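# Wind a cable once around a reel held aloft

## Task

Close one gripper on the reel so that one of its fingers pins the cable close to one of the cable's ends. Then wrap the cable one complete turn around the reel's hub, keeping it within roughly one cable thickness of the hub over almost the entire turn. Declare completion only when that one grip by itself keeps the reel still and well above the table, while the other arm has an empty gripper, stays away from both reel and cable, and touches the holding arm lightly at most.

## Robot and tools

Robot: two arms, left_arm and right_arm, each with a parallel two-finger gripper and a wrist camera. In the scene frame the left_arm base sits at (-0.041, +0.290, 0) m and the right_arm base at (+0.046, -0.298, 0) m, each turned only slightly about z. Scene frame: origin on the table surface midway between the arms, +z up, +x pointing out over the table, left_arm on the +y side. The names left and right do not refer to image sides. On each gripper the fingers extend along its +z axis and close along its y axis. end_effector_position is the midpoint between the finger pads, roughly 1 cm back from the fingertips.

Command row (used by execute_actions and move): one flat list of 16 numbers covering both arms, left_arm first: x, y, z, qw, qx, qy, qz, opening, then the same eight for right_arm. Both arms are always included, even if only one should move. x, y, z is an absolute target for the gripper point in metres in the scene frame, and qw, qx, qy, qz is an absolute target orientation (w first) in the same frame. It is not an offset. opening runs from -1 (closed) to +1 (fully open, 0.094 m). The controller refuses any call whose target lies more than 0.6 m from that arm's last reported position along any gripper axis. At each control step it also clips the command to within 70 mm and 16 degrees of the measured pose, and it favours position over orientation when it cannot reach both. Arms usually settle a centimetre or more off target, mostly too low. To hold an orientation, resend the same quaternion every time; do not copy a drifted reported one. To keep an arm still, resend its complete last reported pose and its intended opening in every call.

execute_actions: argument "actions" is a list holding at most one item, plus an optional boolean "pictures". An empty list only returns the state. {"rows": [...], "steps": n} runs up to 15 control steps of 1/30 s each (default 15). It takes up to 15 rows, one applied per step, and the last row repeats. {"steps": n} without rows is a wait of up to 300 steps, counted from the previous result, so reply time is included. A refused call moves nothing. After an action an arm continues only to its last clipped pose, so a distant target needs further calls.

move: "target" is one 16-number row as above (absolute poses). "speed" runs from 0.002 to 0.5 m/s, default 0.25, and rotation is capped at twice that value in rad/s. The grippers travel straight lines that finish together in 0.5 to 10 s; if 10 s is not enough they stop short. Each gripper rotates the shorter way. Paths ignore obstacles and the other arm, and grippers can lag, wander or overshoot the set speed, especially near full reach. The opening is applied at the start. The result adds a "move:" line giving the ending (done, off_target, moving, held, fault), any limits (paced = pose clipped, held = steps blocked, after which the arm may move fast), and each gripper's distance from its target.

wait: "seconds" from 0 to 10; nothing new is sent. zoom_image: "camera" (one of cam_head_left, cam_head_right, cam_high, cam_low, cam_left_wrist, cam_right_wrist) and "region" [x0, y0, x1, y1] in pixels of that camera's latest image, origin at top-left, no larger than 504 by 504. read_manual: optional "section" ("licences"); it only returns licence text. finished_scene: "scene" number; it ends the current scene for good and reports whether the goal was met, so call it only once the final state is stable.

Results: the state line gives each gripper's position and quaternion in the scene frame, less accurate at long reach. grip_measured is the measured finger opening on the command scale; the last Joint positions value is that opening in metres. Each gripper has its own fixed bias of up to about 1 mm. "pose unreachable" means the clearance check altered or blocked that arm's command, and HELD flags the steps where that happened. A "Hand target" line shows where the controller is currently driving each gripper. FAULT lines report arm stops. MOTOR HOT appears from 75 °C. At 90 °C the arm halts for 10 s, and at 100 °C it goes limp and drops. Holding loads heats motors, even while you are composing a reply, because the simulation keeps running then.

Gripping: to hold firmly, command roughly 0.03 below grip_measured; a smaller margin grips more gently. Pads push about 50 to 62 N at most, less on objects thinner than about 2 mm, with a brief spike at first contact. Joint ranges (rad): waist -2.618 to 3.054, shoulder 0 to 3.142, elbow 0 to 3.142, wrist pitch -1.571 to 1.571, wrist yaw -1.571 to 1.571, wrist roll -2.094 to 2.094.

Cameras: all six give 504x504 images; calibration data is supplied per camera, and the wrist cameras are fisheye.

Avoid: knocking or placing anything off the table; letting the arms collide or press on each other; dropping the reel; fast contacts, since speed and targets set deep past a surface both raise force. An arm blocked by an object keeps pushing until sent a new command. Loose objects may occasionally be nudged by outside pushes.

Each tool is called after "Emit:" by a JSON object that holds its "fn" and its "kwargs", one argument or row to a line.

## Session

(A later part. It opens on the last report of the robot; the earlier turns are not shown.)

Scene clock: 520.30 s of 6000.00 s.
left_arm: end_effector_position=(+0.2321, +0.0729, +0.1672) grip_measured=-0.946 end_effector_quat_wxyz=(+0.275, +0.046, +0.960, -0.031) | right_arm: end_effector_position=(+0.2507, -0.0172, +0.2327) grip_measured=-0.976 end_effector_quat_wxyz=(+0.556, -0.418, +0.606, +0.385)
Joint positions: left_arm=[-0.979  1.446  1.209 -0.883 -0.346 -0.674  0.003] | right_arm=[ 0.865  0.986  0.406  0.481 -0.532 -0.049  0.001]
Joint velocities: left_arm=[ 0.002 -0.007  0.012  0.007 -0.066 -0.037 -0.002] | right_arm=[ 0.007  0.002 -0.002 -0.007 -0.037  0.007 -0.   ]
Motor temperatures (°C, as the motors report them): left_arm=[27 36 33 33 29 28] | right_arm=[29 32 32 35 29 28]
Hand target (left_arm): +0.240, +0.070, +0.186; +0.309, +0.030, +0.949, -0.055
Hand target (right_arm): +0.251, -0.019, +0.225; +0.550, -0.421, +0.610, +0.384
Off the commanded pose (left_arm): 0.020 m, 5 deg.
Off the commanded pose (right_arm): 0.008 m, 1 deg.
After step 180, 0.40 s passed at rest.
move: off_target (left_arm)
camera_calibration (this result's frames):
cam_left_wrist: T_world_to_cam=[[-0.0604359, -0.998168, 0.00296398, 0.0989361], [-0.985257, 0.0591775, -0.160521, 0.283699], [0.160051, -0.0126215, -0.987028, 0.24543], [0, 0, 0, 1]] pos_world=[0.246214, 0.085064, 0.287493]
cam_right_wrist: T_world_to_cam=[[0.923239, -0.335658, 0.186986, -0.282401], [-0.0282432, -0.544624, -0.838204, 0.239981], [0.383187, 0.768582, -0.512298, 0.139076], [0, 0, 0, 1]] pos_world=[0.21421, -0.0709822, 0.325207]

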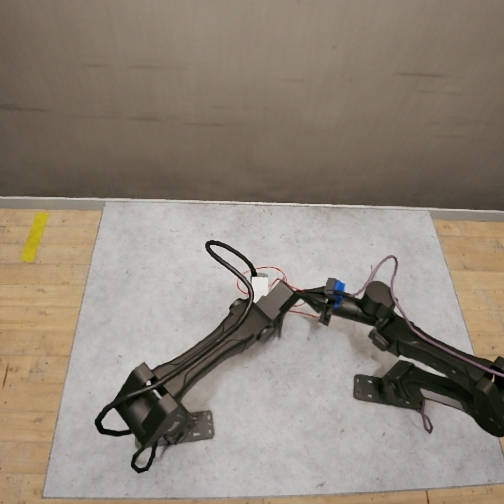

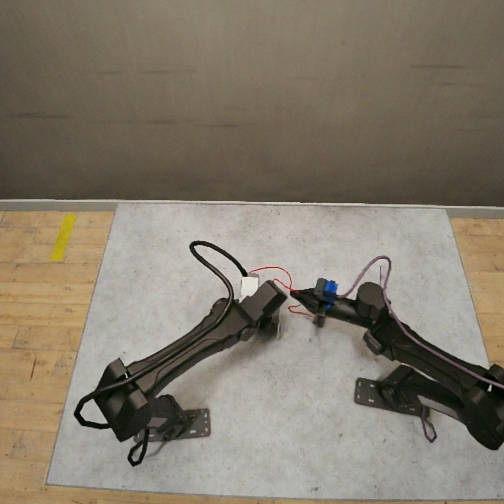

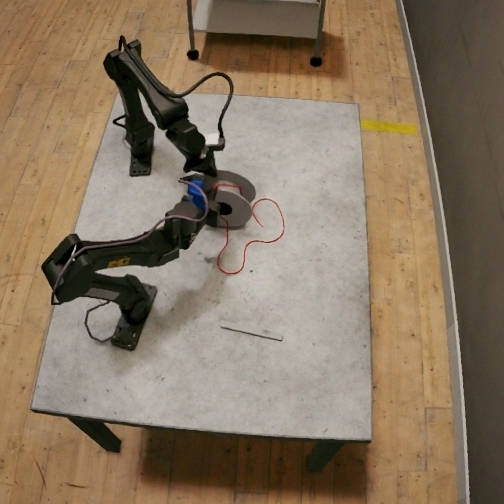

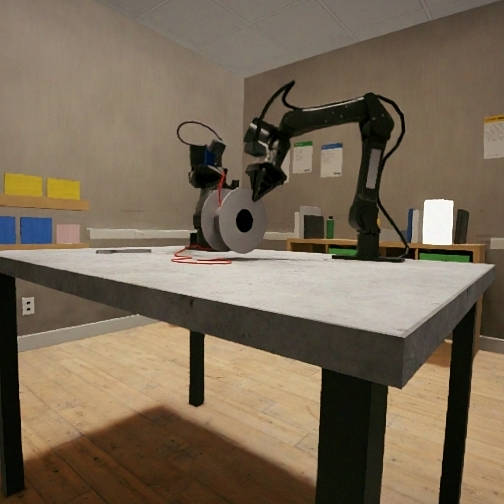

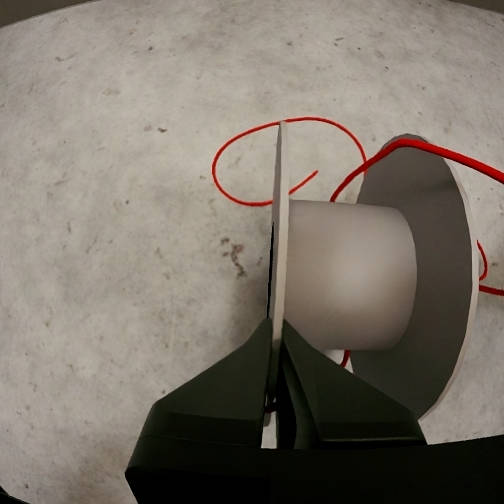

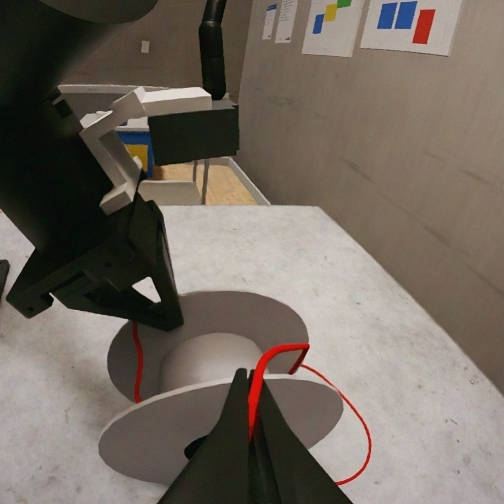

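Emit:
{"fn": "move", "kwargs": {
  "target": [0.24,0.07,0.174,0.31,0.03,0.95,-0.055,-0.99,0.25,-0.02,0.215,0.55,-0.42,0.61,0.385,-0.99],
  "speed": 0.03
}}

Emit:
{"fn": "move", "kwargs": {
  "target": [0.24,0.07,0.174,0.31,0.03,0.95,-0.055,-0.55,0.25,-0.02,0.215,0.55,-0.42,0.61,0.385,-0.99]
}}

Scene clock: 525.87 s of 6000.00 s.
left_arm: end_effector_position=(+0.2306, +0.0722, +0.1552) grip_measured=-0.946 end_effector_quat_wxyz=(+0.272, +0.047, +0.961, -0.033) | right_arm: end_effector_position=(+0.2493, -0.0179, +0.2239) grip_measured=-0.976 end_effector_quat_wxyz=(+0.557, -0.419, +0.604, +0.386)
Joint positions: left_arm=[-0.979  1.446  1.164 -0.84  -0.337 -0.674  0.003] | right_arm=[ 0.865  1.     0.371  0.534 -0.534 -0.049  0.001]
Joint velocities: left_arm=[-0.002 -0.012  0.022  0.095  0.007 -0.007 -0.001] | right_arm=[-0.017 -0.007 -0.007 -0.007 -0.022  0.081  0.001]
Motor temperatures (°C, as the motors report them): left_arm=[27 36 33 34 29 28] | right_arm=[29 32 32 35 29 28]
Hand target (left_arm): +0.239, +0.070, +0.174; +0.309, +0.030, +0.949, -0.055
Hand target (right_arm): +0.250, -0.020, +0.215; +0.550, -0.420, +0.610, +0.385
Off the commanded pose (left_arm): 0.021 m, 6 deg.
Off the commanded pose (right_arm): 0.009 m, 1 deg.
move: off_target (left_arm)
camera_calibration (this result's frames):
cam_left_wrist: T_world_to_cam=[[-0.064373, -0.997898, 0.00743361, 0.0983582], [-0.986184, 0.0624745, -0.153422, 0.279308], [0.152635, -0.0172071, -0.988133, 0.236071], [0, 0, 0, 1]] pos_world=[0.245748, 0.084764, 0.27539]
cam_right_wrist: T_world_to_cam=[[0.923393, -0.334336, 0.188585, -0.28012], [-0.0250605, -0.542753, -0.839519, 0.231691], [0.383036, 0.77048, -0.509553, 0.135056], [0, 0, 0, 1]] pos_world=[0.212736, -0.0719612, 0.316154]

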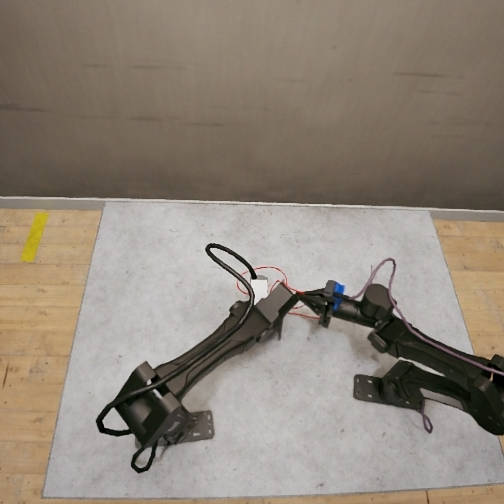

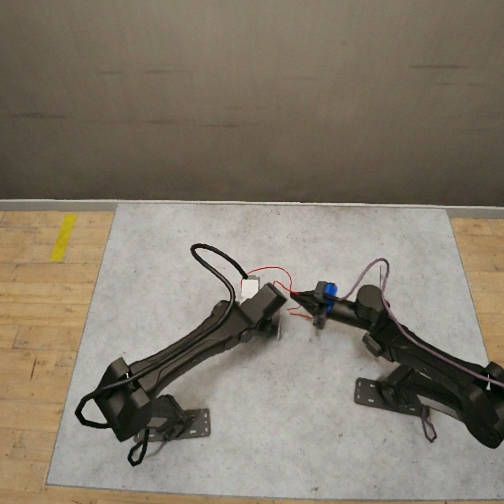

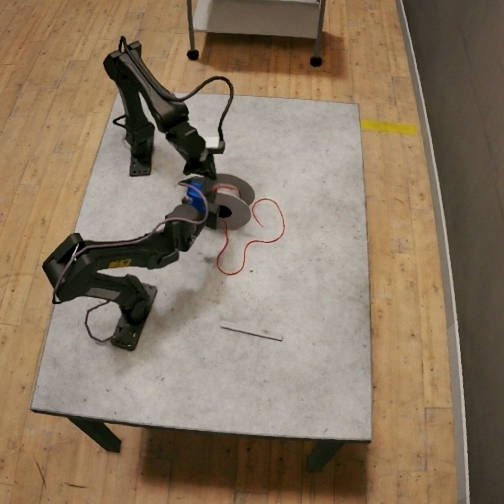

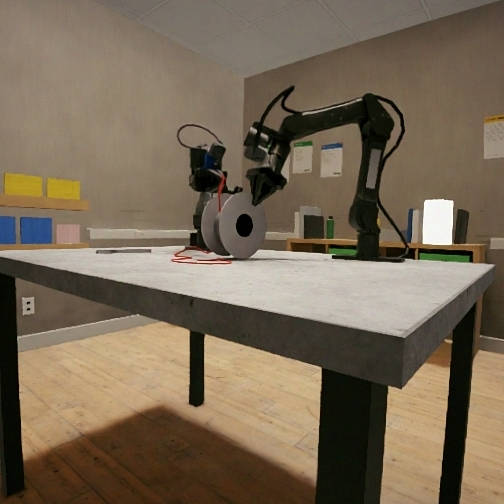

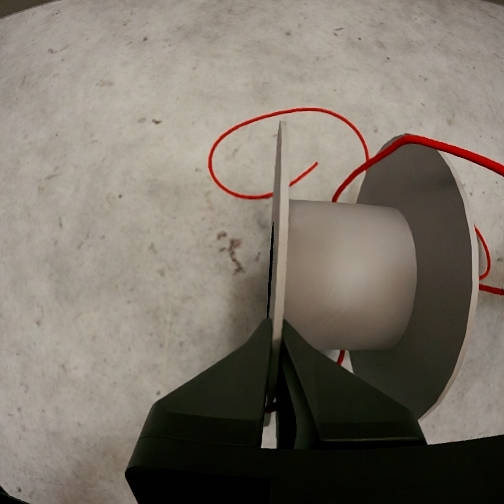

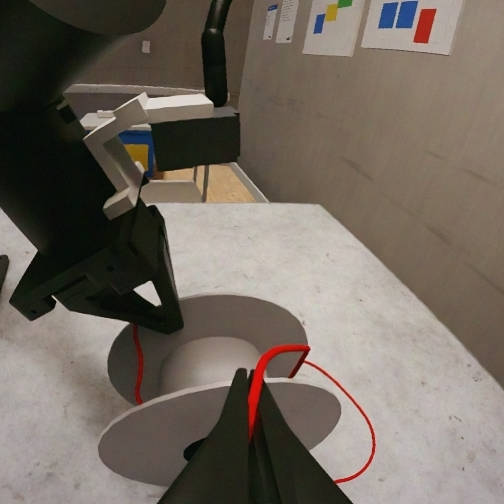

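Scene clock: 526.67 s of 6000.00 s.
left_arm: end_effector_position=(+0.2379, +0.0674, +0.1658) grip_measured=-0.553 end_effector_quat_wxyz=(+0.296, +0.039, +0.953, -0.049) | right_arm: end_effector_position=(+0.2494, -0.0179, +0.2244) grip_measured=-0.976 end_effector_quat_wxyz=(+0.558, -0.419, +0.604, +0.386)
Joint positions: left_arm=[-0.979  1.431  1.164 -0.796 -0.35  -0.676  0.021] | right_arm=[ 0.865  1.     0.371  0.536 -0.534 -0.049  0.001]
Joint velocities: left_arm=[ 0.007  0.002  0.012 -0.007  0.022  0.007 -0.001] | right_arm=[-0.007 -0.027  0.012 -0.022 -0.051 -0.037 -0.001]
Motor temperatures (°C, as the motors report them): left_arm=[27 36 33 34 29 28] | right_arm=[29 32 32 35 29 28]
Hand target (left_arm): +0.240, +0.070, +0.174; +0.310, +0.030, +0.949, -0.055
Hand target (right_arm): +0.250, -0.020, +0.215; +0.550, -0.420, +0.610, +0.385
Off the commanded pose (left_arm): 0.009 m, 2 deg.
Off the commanded pose (right_arm): 0.010 m, 1 deg.
move: done
camera_calibration (this result's frames):
cam_left_wrist: T_world_to_cam=[[-0.0570316, -0.997467, 0.042502, 0.0864245], [-0.978068, 0.0472791, -0.202848, 0.295655], [0.200324, -0.0531385, -0.978287, 0.234773], [0, 0, 0, 1]] pos_world=[0.247069, 0.0847028, 0.285976]
cam_right_wrist: T_world_to_cam=[[0.923055, -0.334607, 0.189755, -0.280424], [-0.0235605, -0.54155, -0.840338, 0.231968], [0.383945, 0.771208, -0.507765, 0.134664], [0, 0, 0, 1]] pos_world=[0.212609, -0.0720629, 0.316521]

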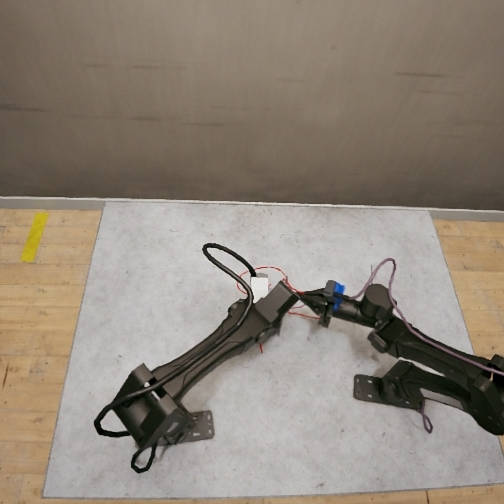

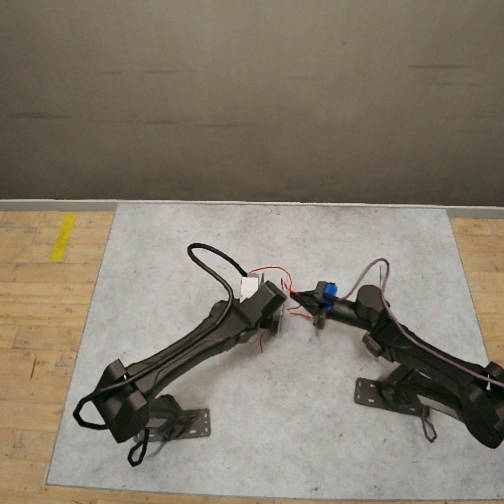

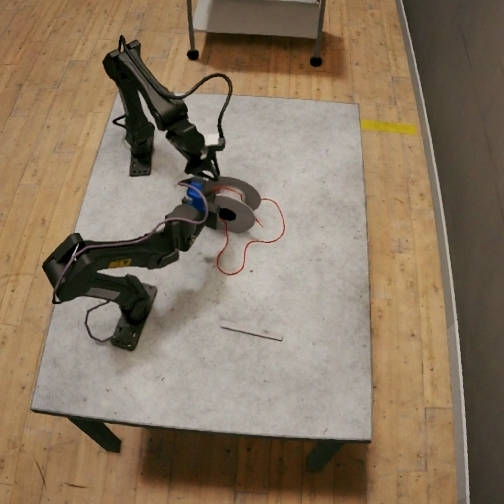

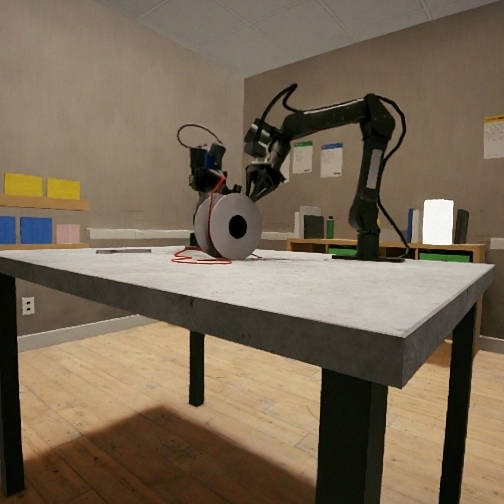

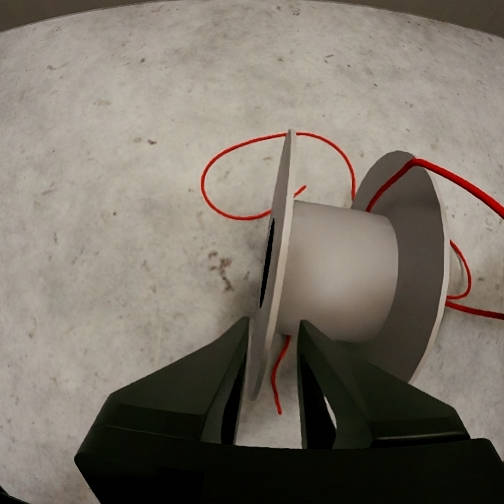

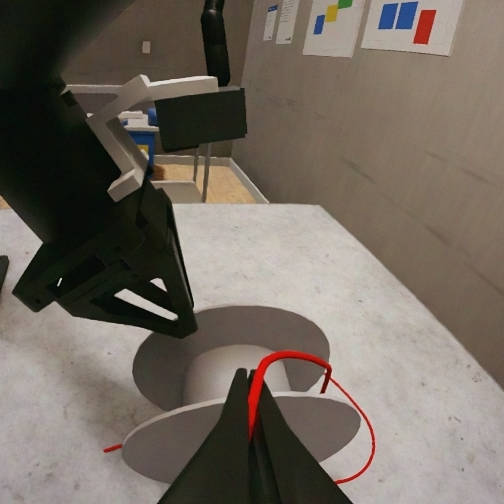

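Emit:
{"fn": "move", "kwargs": {
  "target": [0.16,0.07,0.17,0.42,0.03,0.905,-0.055,0.0,0.27,-0.03,0.22,0.55,-0.42,0.61,0.385,-0.99],
  "speed": 0.1
}}

Emit:
{"fn": "move", "kwargs": {
  "target": [0.17,0.065,0.06,0.5,0.03,0.865,-0.05,0.0,0.27,-0.03,0.22,0.55,-0.42,0.61,0.385,-0.99],
  "speed": 0.1
}}

Scene clock: 536.50 s of 6000.00 s.
left_arm: end_effector_position=(+0.1620, +0.0651, +0.1690) grip_measured=-0.003 end_effector_quat_wxyz=(+0.414, +0.031, +0.908, -0.058) | right_arm: end_effector_position=(+0.2651, -0.0312, +0.2118) grip_measured=-0.976 end_effector_quat_wxyz=(+0.545, -0.419, +0.616, +0.384)
Joint positions: left_arm=[-1.375  1.213  0.895 -0.744 -0.73  -0.978  0.047] | right_arm=[ 0.757  1.045  0.371  0.538 -0.638 -0.065  0.001]
Joint velocities: left_arm=[-0.002 -0.002 -0.027 -0.095 -0.007 -0.007 -0.001] | right_arm=[ 0.002 -0.022 -0.002 -0.051 -0.022 -0.022  0.001]
Motor temperatures (°C, as the motors report them): left_arm=[27 36 33 33 29 28] | right_arm=[29 31 32 36 29 28]
Hand target (left_arm): +0.160, +0.071, +0.170; +0.420, +0.031, +0.906, -0.054
Hand target (right_arm): +0.270, -0.030, +0.220; +0.550, -0.421, +0.610, +0.384
Off the commanded pose (left_arm): 0.005 m, 1 deg.
Off the commanded pose (right_arm): 0.010 m, 1 deg.
After step 190, 1.60 s passed at rest.
move: done
camera_calibration (this result's frames):
cam_left_wrist: T_world_to_cam=[[-0.0520733, -0.996652, 0.0630379, 0.0753085], [-0.897161, 0.0189632, -0.441296, 0.251231], [0.438623, -0.0795349, -0.895145, 0.202015], [0, 0, 0, 1]] pos_world=[0.140708, 0.0863595, 0.286953]
cam_right_wrist: T_world_to_cam=[[0.92731, -0.33276, 0.171369, -0.294191], [-0.0477988, -0.559377, -0.827534, 0.217682], [0.37123, 0.759189, -0.534621, 0.14119], [0, 0, 0, 1]] pos_world=[0.230798, -0.0833186, 0.306038]

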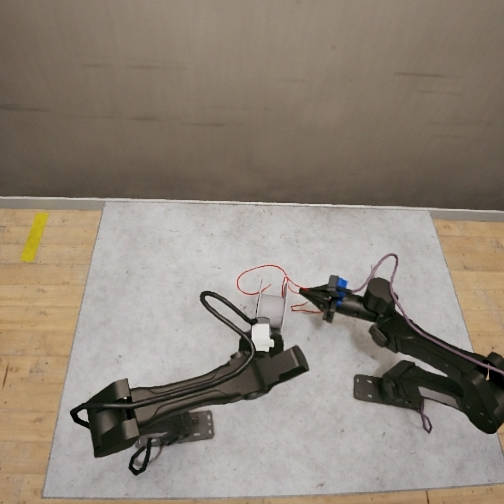

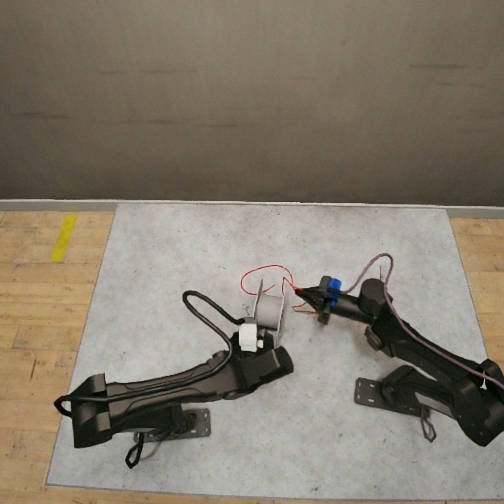

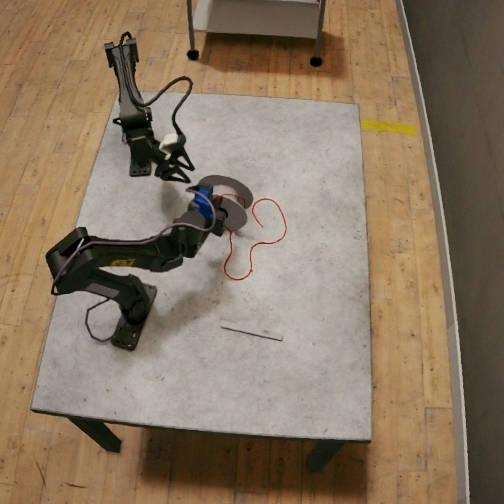

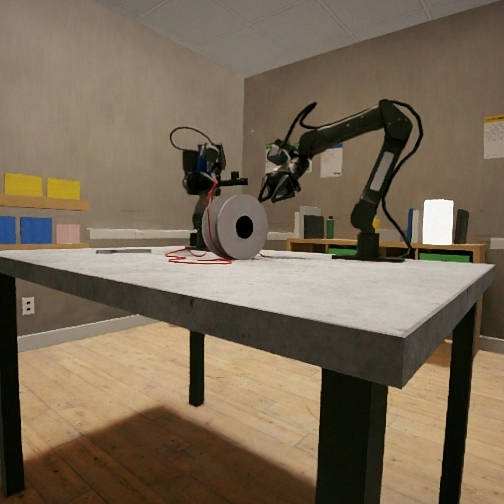

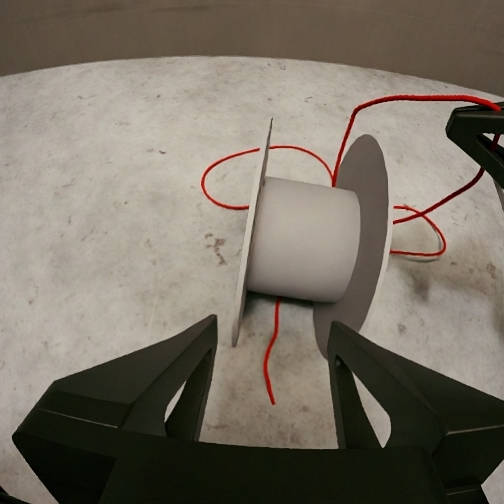

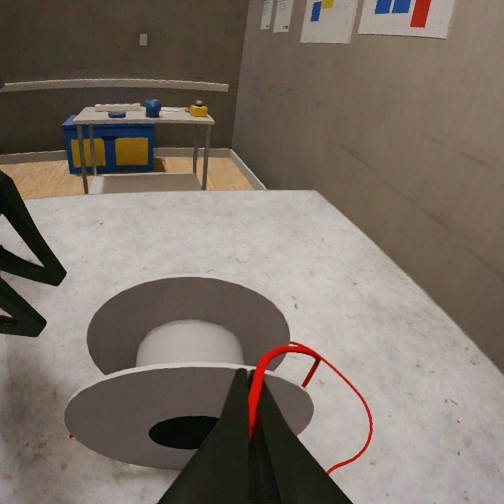

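Scene clock: 538.30 s of 6000.00 s.
left_arm: end_effector_position=(+0.1726, +0.0588, +0.0651) grip_measured=-0.003 end_effector_quat_wxyz=(+0.497, +0.021, +0.865, -0.063) | right_arm: end_effector_position=(+0.2650, -0.0312, +0.2118) grip_measured=-0.976 end_effector_quat_wxyz=(+0.545, -0.419, +0.616, +0.385)
Joint positions: left_arm=[-1.422  1.452  0.474  0.035 -0.907 -0.929  0.047] | right_arm=[ 0.757  1.045  0.371  0.538 -0.639 -0.065  0.001]
Joint velocities: left_arm=[-0.012 -0.007  0.012  0.022 -0.066  0.007 -0.   ] | right_arm=[-0.002 -0.007 -0.002 -0.007  0.037  0.007  0.   ]
Motor temperatures (°C, as the motors report them): left_arm=[27 36 33 33 29 28] | right_arm=[29 31 32 36 29 28]
Hand target (left_arm): +0.170, +0.064, +0.059; +0.500, +0.031, +0.864, -0.050
Hand target (right_arm): +0.270, -0.030, +0.220; +0.550, -0.420, +0.610, +0.385
Off the commanded pose (left_arm): 0.008 m, 2 deg.
Off the commanded pose (right_arm): 0.010 m, 1 deg.
move: done
camera_calibration (this result's frames):
cam_left_wrist: T_world_to_cam=[[-0.0461947, -0.995552, 0.0821059, 0.0737683], [-0.80141, -0.0121318, -0.597992, 0.21056], [0.596329, -0.0934246, -0.797285, 0.0710949], [0, 0, 0, 1]] pos_world=[0.129757, 0.0826367, 0.17654]
cam_right_wrist: T_world_to_cam=[[0.927571, -0.332074, 0.171288, -0.29409], [-0.0474223, -0.55934, -0.827581, 0.217624], [0.370626, 0.759517, -0.534575, 0.141366], [0, 0, 0, 1]] pos_world=[0.230716, -0.0833039, 0.306046]

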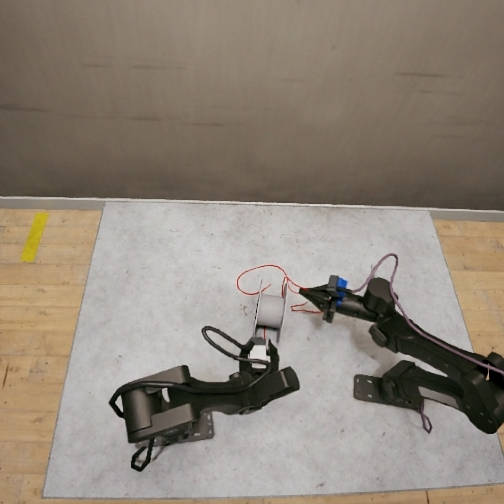

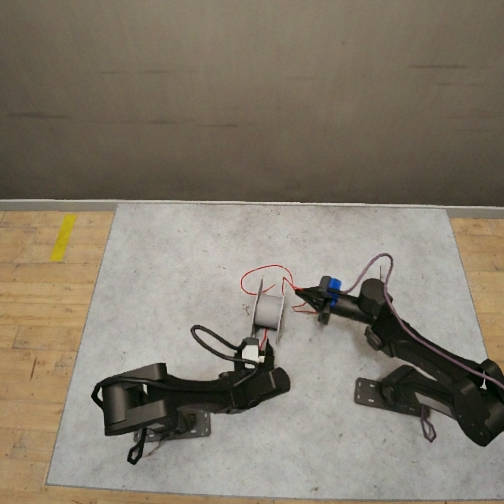

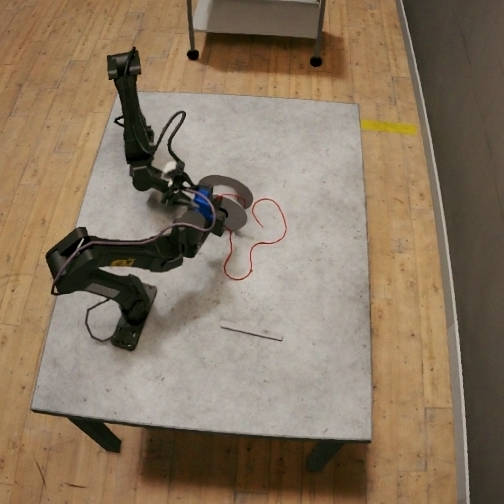

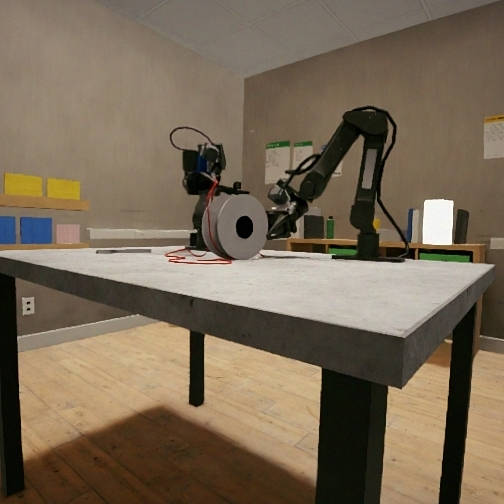

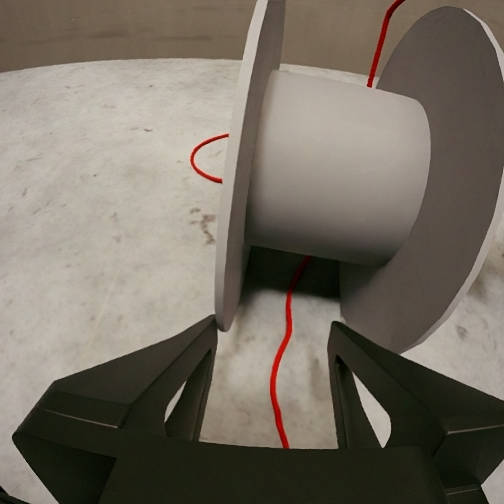

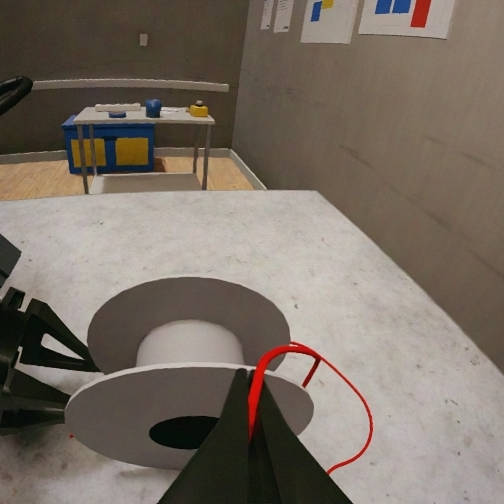

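Emit:
{"fn": "move", "kwargs": {
  "target": [0.165,0.057,0.008,0.33,0.03,0.94,-0.06,0.0,0.29,-0.01,0.21,0.55,-0.42,0.61,0.385,-0.99],
  "speed": 0.07
}}

Emit:
{"fn": "move", "kwargs": {
  "target": [0.165,0.057,0.008,0.33,0.03,0.94,-0.06,-0.99,0.29,-0.01,0.21,0.55,-0.42,0.61,0.385,-0.99]
}}

Emit:
{"fn": "move", "kwargs": {
  "target": [0.17,0.057,0.12,0.33,0.03,0.94,-0.06,-0.99,0.33,-0.01,0.20,0.55,-0.42,0.61,0.385,-0.99],
  "speed": 0.07
}}

Scene clock: 548.00 s of 6000.00 s.
left_arm: end_effector_position=(+0.1664, +0.0586, +0.0146) grip_measured=-0.003 end_effector_quat_wxyz=(+0.350, +0.024, +0.934, -0.067) | right_arm: end_effector_position=(+0.2869, -0.0151, +0.2041) grip_measured=-0.976 end_effector_quat_wxyz=(+0.545, -0.420, +0.615, +0.385)
Joint positions: left_arm=[-1.289  1.528  0.534 -0.094 -0.569 -0.963  0.047] | right_arm=[ 0.764  1.223  0.423  0.664 -0.634 -0.065  0.001]
Joint velocities: left_arm=[-0.017  0.002 -0.002 -0.007  0.037 -0.037  0.   ] | right_arm=[-0.007  0.007 -0.002  0.066  0.051 -0.022  0.001]
Motor temperatures (°C, as the motors report them): left_arm=[27 35 33 33 29 28] | right_arm=[29 31 32 36 29 28]
Hand target (left_arm): +0.165, +0.058, +0.008; +0.331, +0.028, +0.941, -0.061
Hand target (right_arm): +0.290, -0.010, +0.210; +0.550, -0.420, +0.610, +0.385
Off the commanded pose (left_arm): 0.007 m, 3 deg.
Off the commanded pose (right_arm): 0.008 m, 1 deg.
After step 180, 0.83 s passed at rest.
move: off_target (left_arm)
camera_calibration (this result's frames):
cam_left_wrist: T_world_to_cam=[[-0.0433101, -0.995392, 0.0855498, 0.0769722], [-0.949775, 0.0144586, -0.3126, 0.194309], [0.309923, -0.0947917, -0.946025, 0.0844234], [0, 0, 0, 1]] pos_world=[0.161718, 0.0818107, 0.134023]
cam_right_wrist: T_world_to_cam=[[0.928064, -0.329963, 0.172689, -0.308135], [-0.0447789, -0.559196, -0.827826, 0.220606], [0.369719, 0.760542, -0.533745, 0.117009], [0, 0, 0, 1]] pos_world=[0.252587, -0.0673018, 0.298287]

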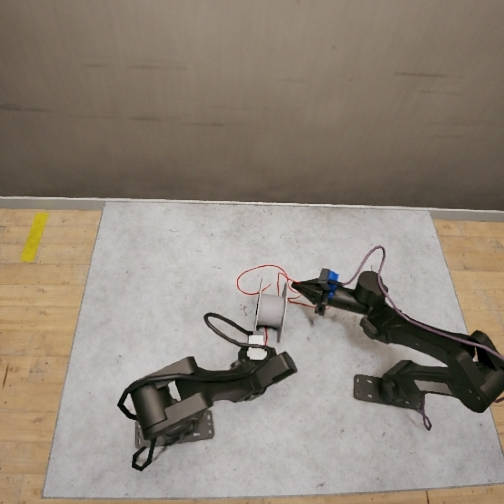

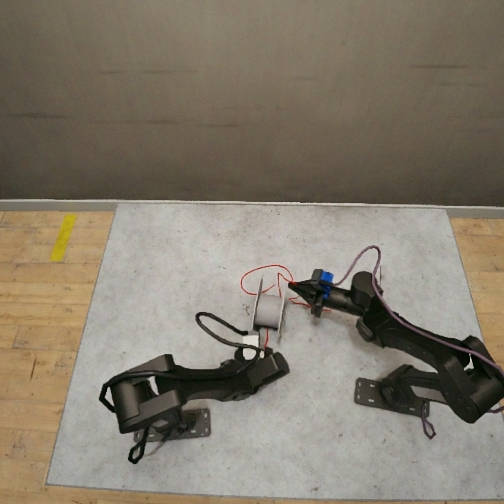

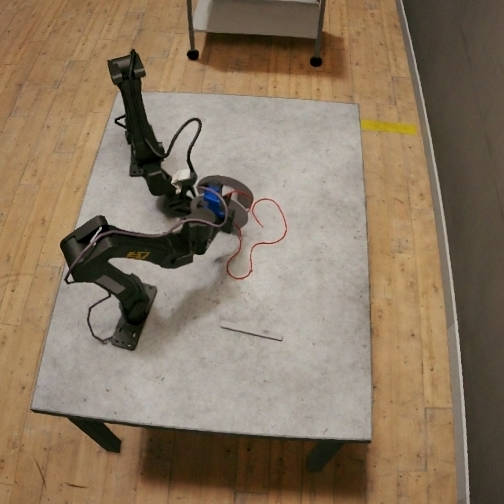

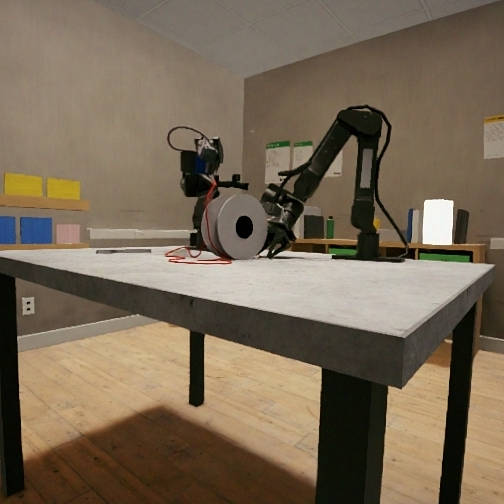

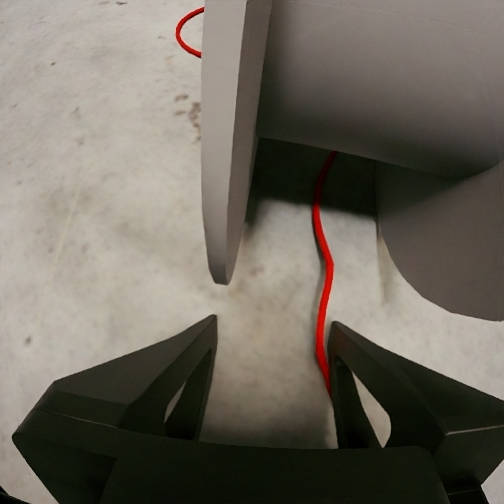

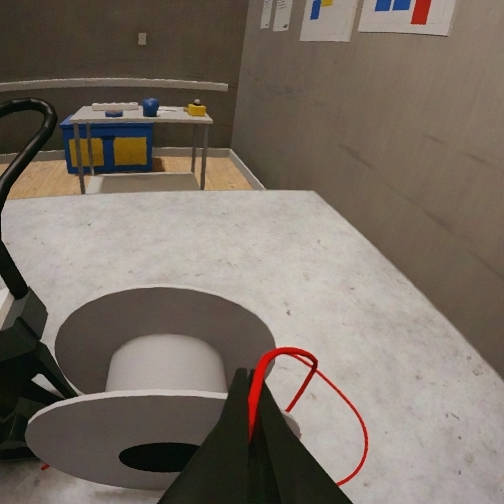

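Scene clock: 548.70 s of 6000.00 s.
left_arm: end_effector_position=(+0.1638, +0.0567, +0.0128) grip_measured=-0.955 end_effector_quat_wxyz=(+0.342, +0.027, +0.937, -0.072) | right_arm: end_effector_position=(+0.2869, -0.0150, +0.2048) grip_measured=-0.976 end_effector_quat_wxyz=(+0.547, -0.420, +0.614, +0.385)
Joint positions: left_arm=[-1.289  1.528  0.534 -0.095 -0.548 -0.963  0.002] | right_arm=[ 0.764  1.223  0.423  0.668 -0.634 -0.065  0.001]
Joint velocities: left_arm=[ 0.002  0.002 -0.002  0.007 -0.037 -0.022 -0.   ] | right_arm=[-0.017  0.007  0.002  0.022 -0.007  0.11   0.   ]
Motor temperatures (°C, as the motors report them): left_arm=[27 35 33 33 29 28] | right_arm=[29 31 32 36 29 28]
Hand target (left_arm): +0.165, +0.057, +0.008; +0.331, +0.030, +0.941, -0.060
Hand target (right_arm): +0.290, -0.010, +0.210; +0.550, -0.420, +0.610, +0.385
Off the commanded pose (left_arm): 0.005 m, 2 deg.
Off the commanded pose (right_arm): 0.008 m, 1 deg.
move: done
camera_calibration (this result's frames):
cam_left_wrist: T_world_to_cam=[[-0.0514453, -0.994328, 0.0930826, 0.0762265], [-0.954876, 0.0216747, -0.296212, 0.191515], [0.292514, -0.104121, -0.950576, 0.0867441], [0, 0, 0, 1]] pos_world=[0.161421, 0.0806751, 0.13209]
cam_right_wrist: T_world_to_cam=[[0.927564, -0.330288, 0.174745, -0.308602], [-0.0423927, -0.557648, -0.828994, 0.22082], [0.371253, 0.761537, -0.531256, 0.116391], [0, 0, 0, 1]] pos_world=[0.252398, -0.0674241, 0.298818]

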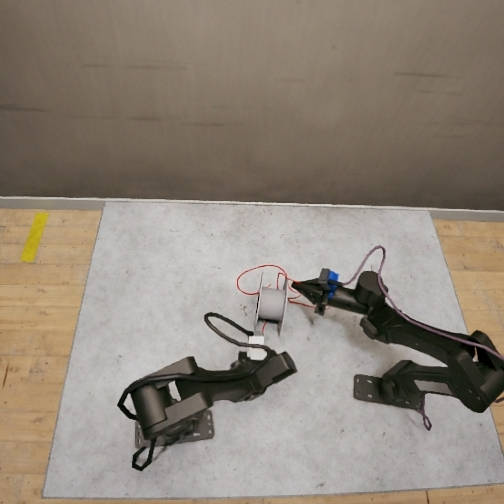

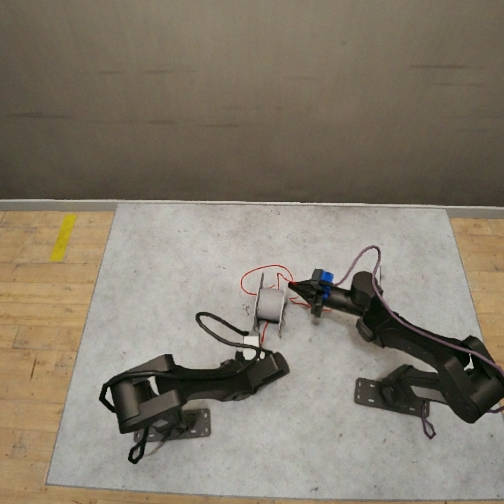

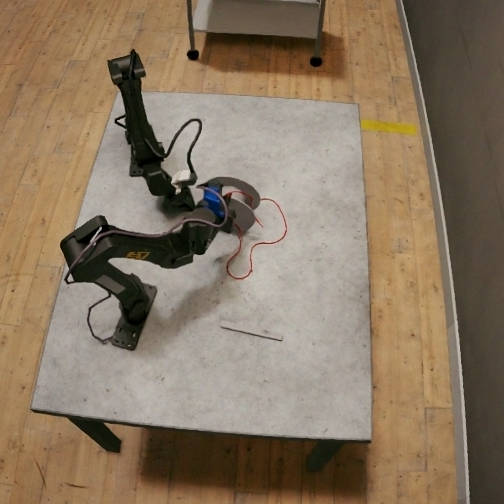

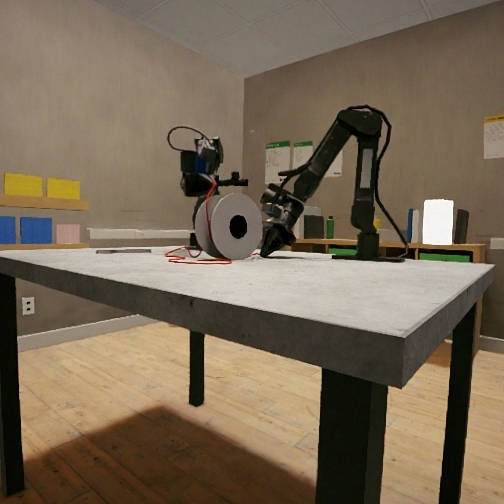

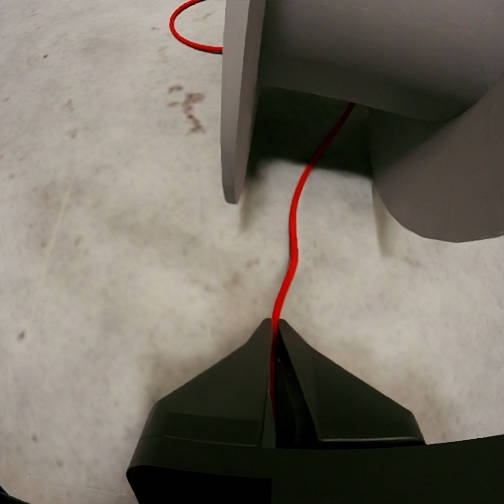

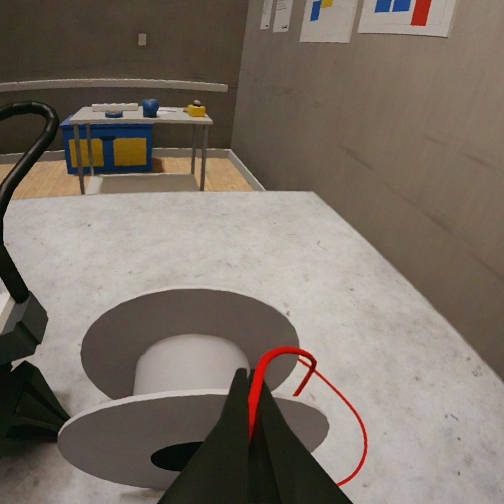

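Scene clock: 550.80 s of 6000.00 s.
left_arm: end_effector_position=(+0.1653, +0.0586, +0.1054) grip_measured=-0.955 end_effector_quat_wxyz=(+0.322, +0.037, +0.945, -0.050) | right_arm: end_effector_position=(+0.3245, -0.0107, +0.1955) grip_measured=-0.976 end_effector_quat_wxyz=(+0.545, -0.418, +0.616, +0.385)
Joint positions: left_arm=[-1.268  1.34   0.836 -0.638 -0.522 -0.943  0.002] | right_arm=[ 0.698  1.412  0.514  0.756 -0.696 -0.073  0.001]
Joint velocities: left_arm=[-0.007 -0.002  0.002 -0.095 -0.022  0.037 -0.   ] | right_arm=[-0.007  0.002 -0.007  0.022  0.037 -0.066  0.001]
Motor temperatures (°C, as the motors report them): left_arm=[27 35 33 33 29 28] | right_arm=[29 31 32 36 29 28]
Hand target (left_arm): +0.170, +0.057, +0.120; +0.331, +0.030, +0.941, -0.060
Hand target (right_arm): +0.330, -0.010, +0.200; +0.550, -0.421, +0.610, +0.384
Off the commanded pose (left_arm): 0.015 m, 2 deg.
Off the commanded pose (right_arm): 0.007 m, 1 deg.
move: off_target (left_arm)
camera_calibration (this result's frames):
cam_left_wrist: T_world_to_cam=[[-0.0550953, -0.997523, 0.0437308, 0.0756018], [-0.965823, 0.0421324, -0.255754, 0.216641], [0.253278, -0.056327, -0.965752, 0.179847], [0, 0, 0, 1]] pos_world=[0.167851, 0.0764172, 0.225789]
cam_right_wrist: T_world_to_cam=[[0.927304, -0.333732, 0.1695, -0.339299], [-0.0495831, -0.558364, -0.828113, 0.219244], [0.371011, 0.759508, -0.53432, 0.0949279], [0, 0, 0, 1]] pos_world=[0.290285, -0.0629154, 0.289792]

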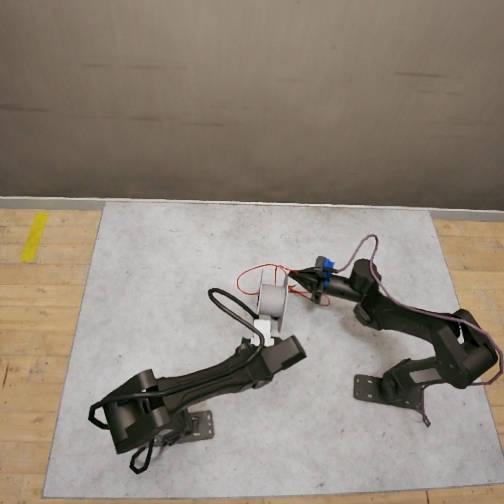

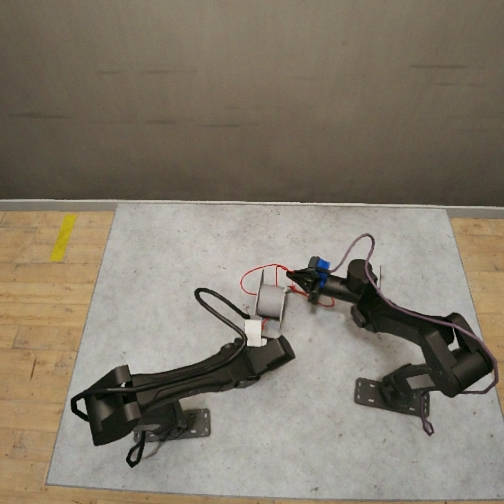

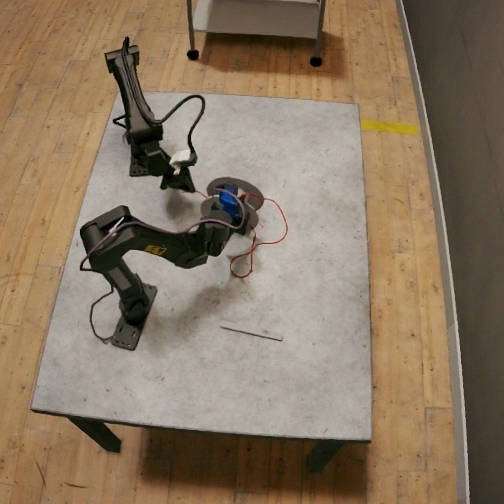

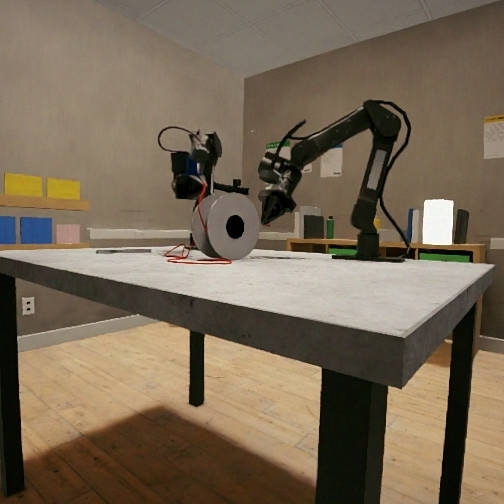

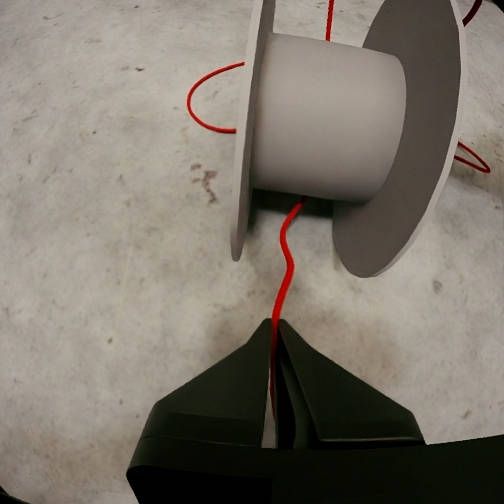

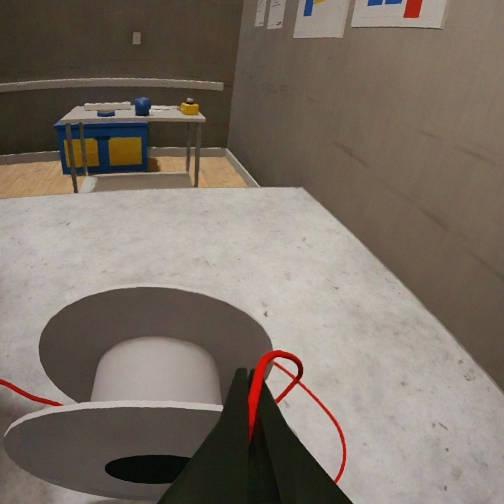

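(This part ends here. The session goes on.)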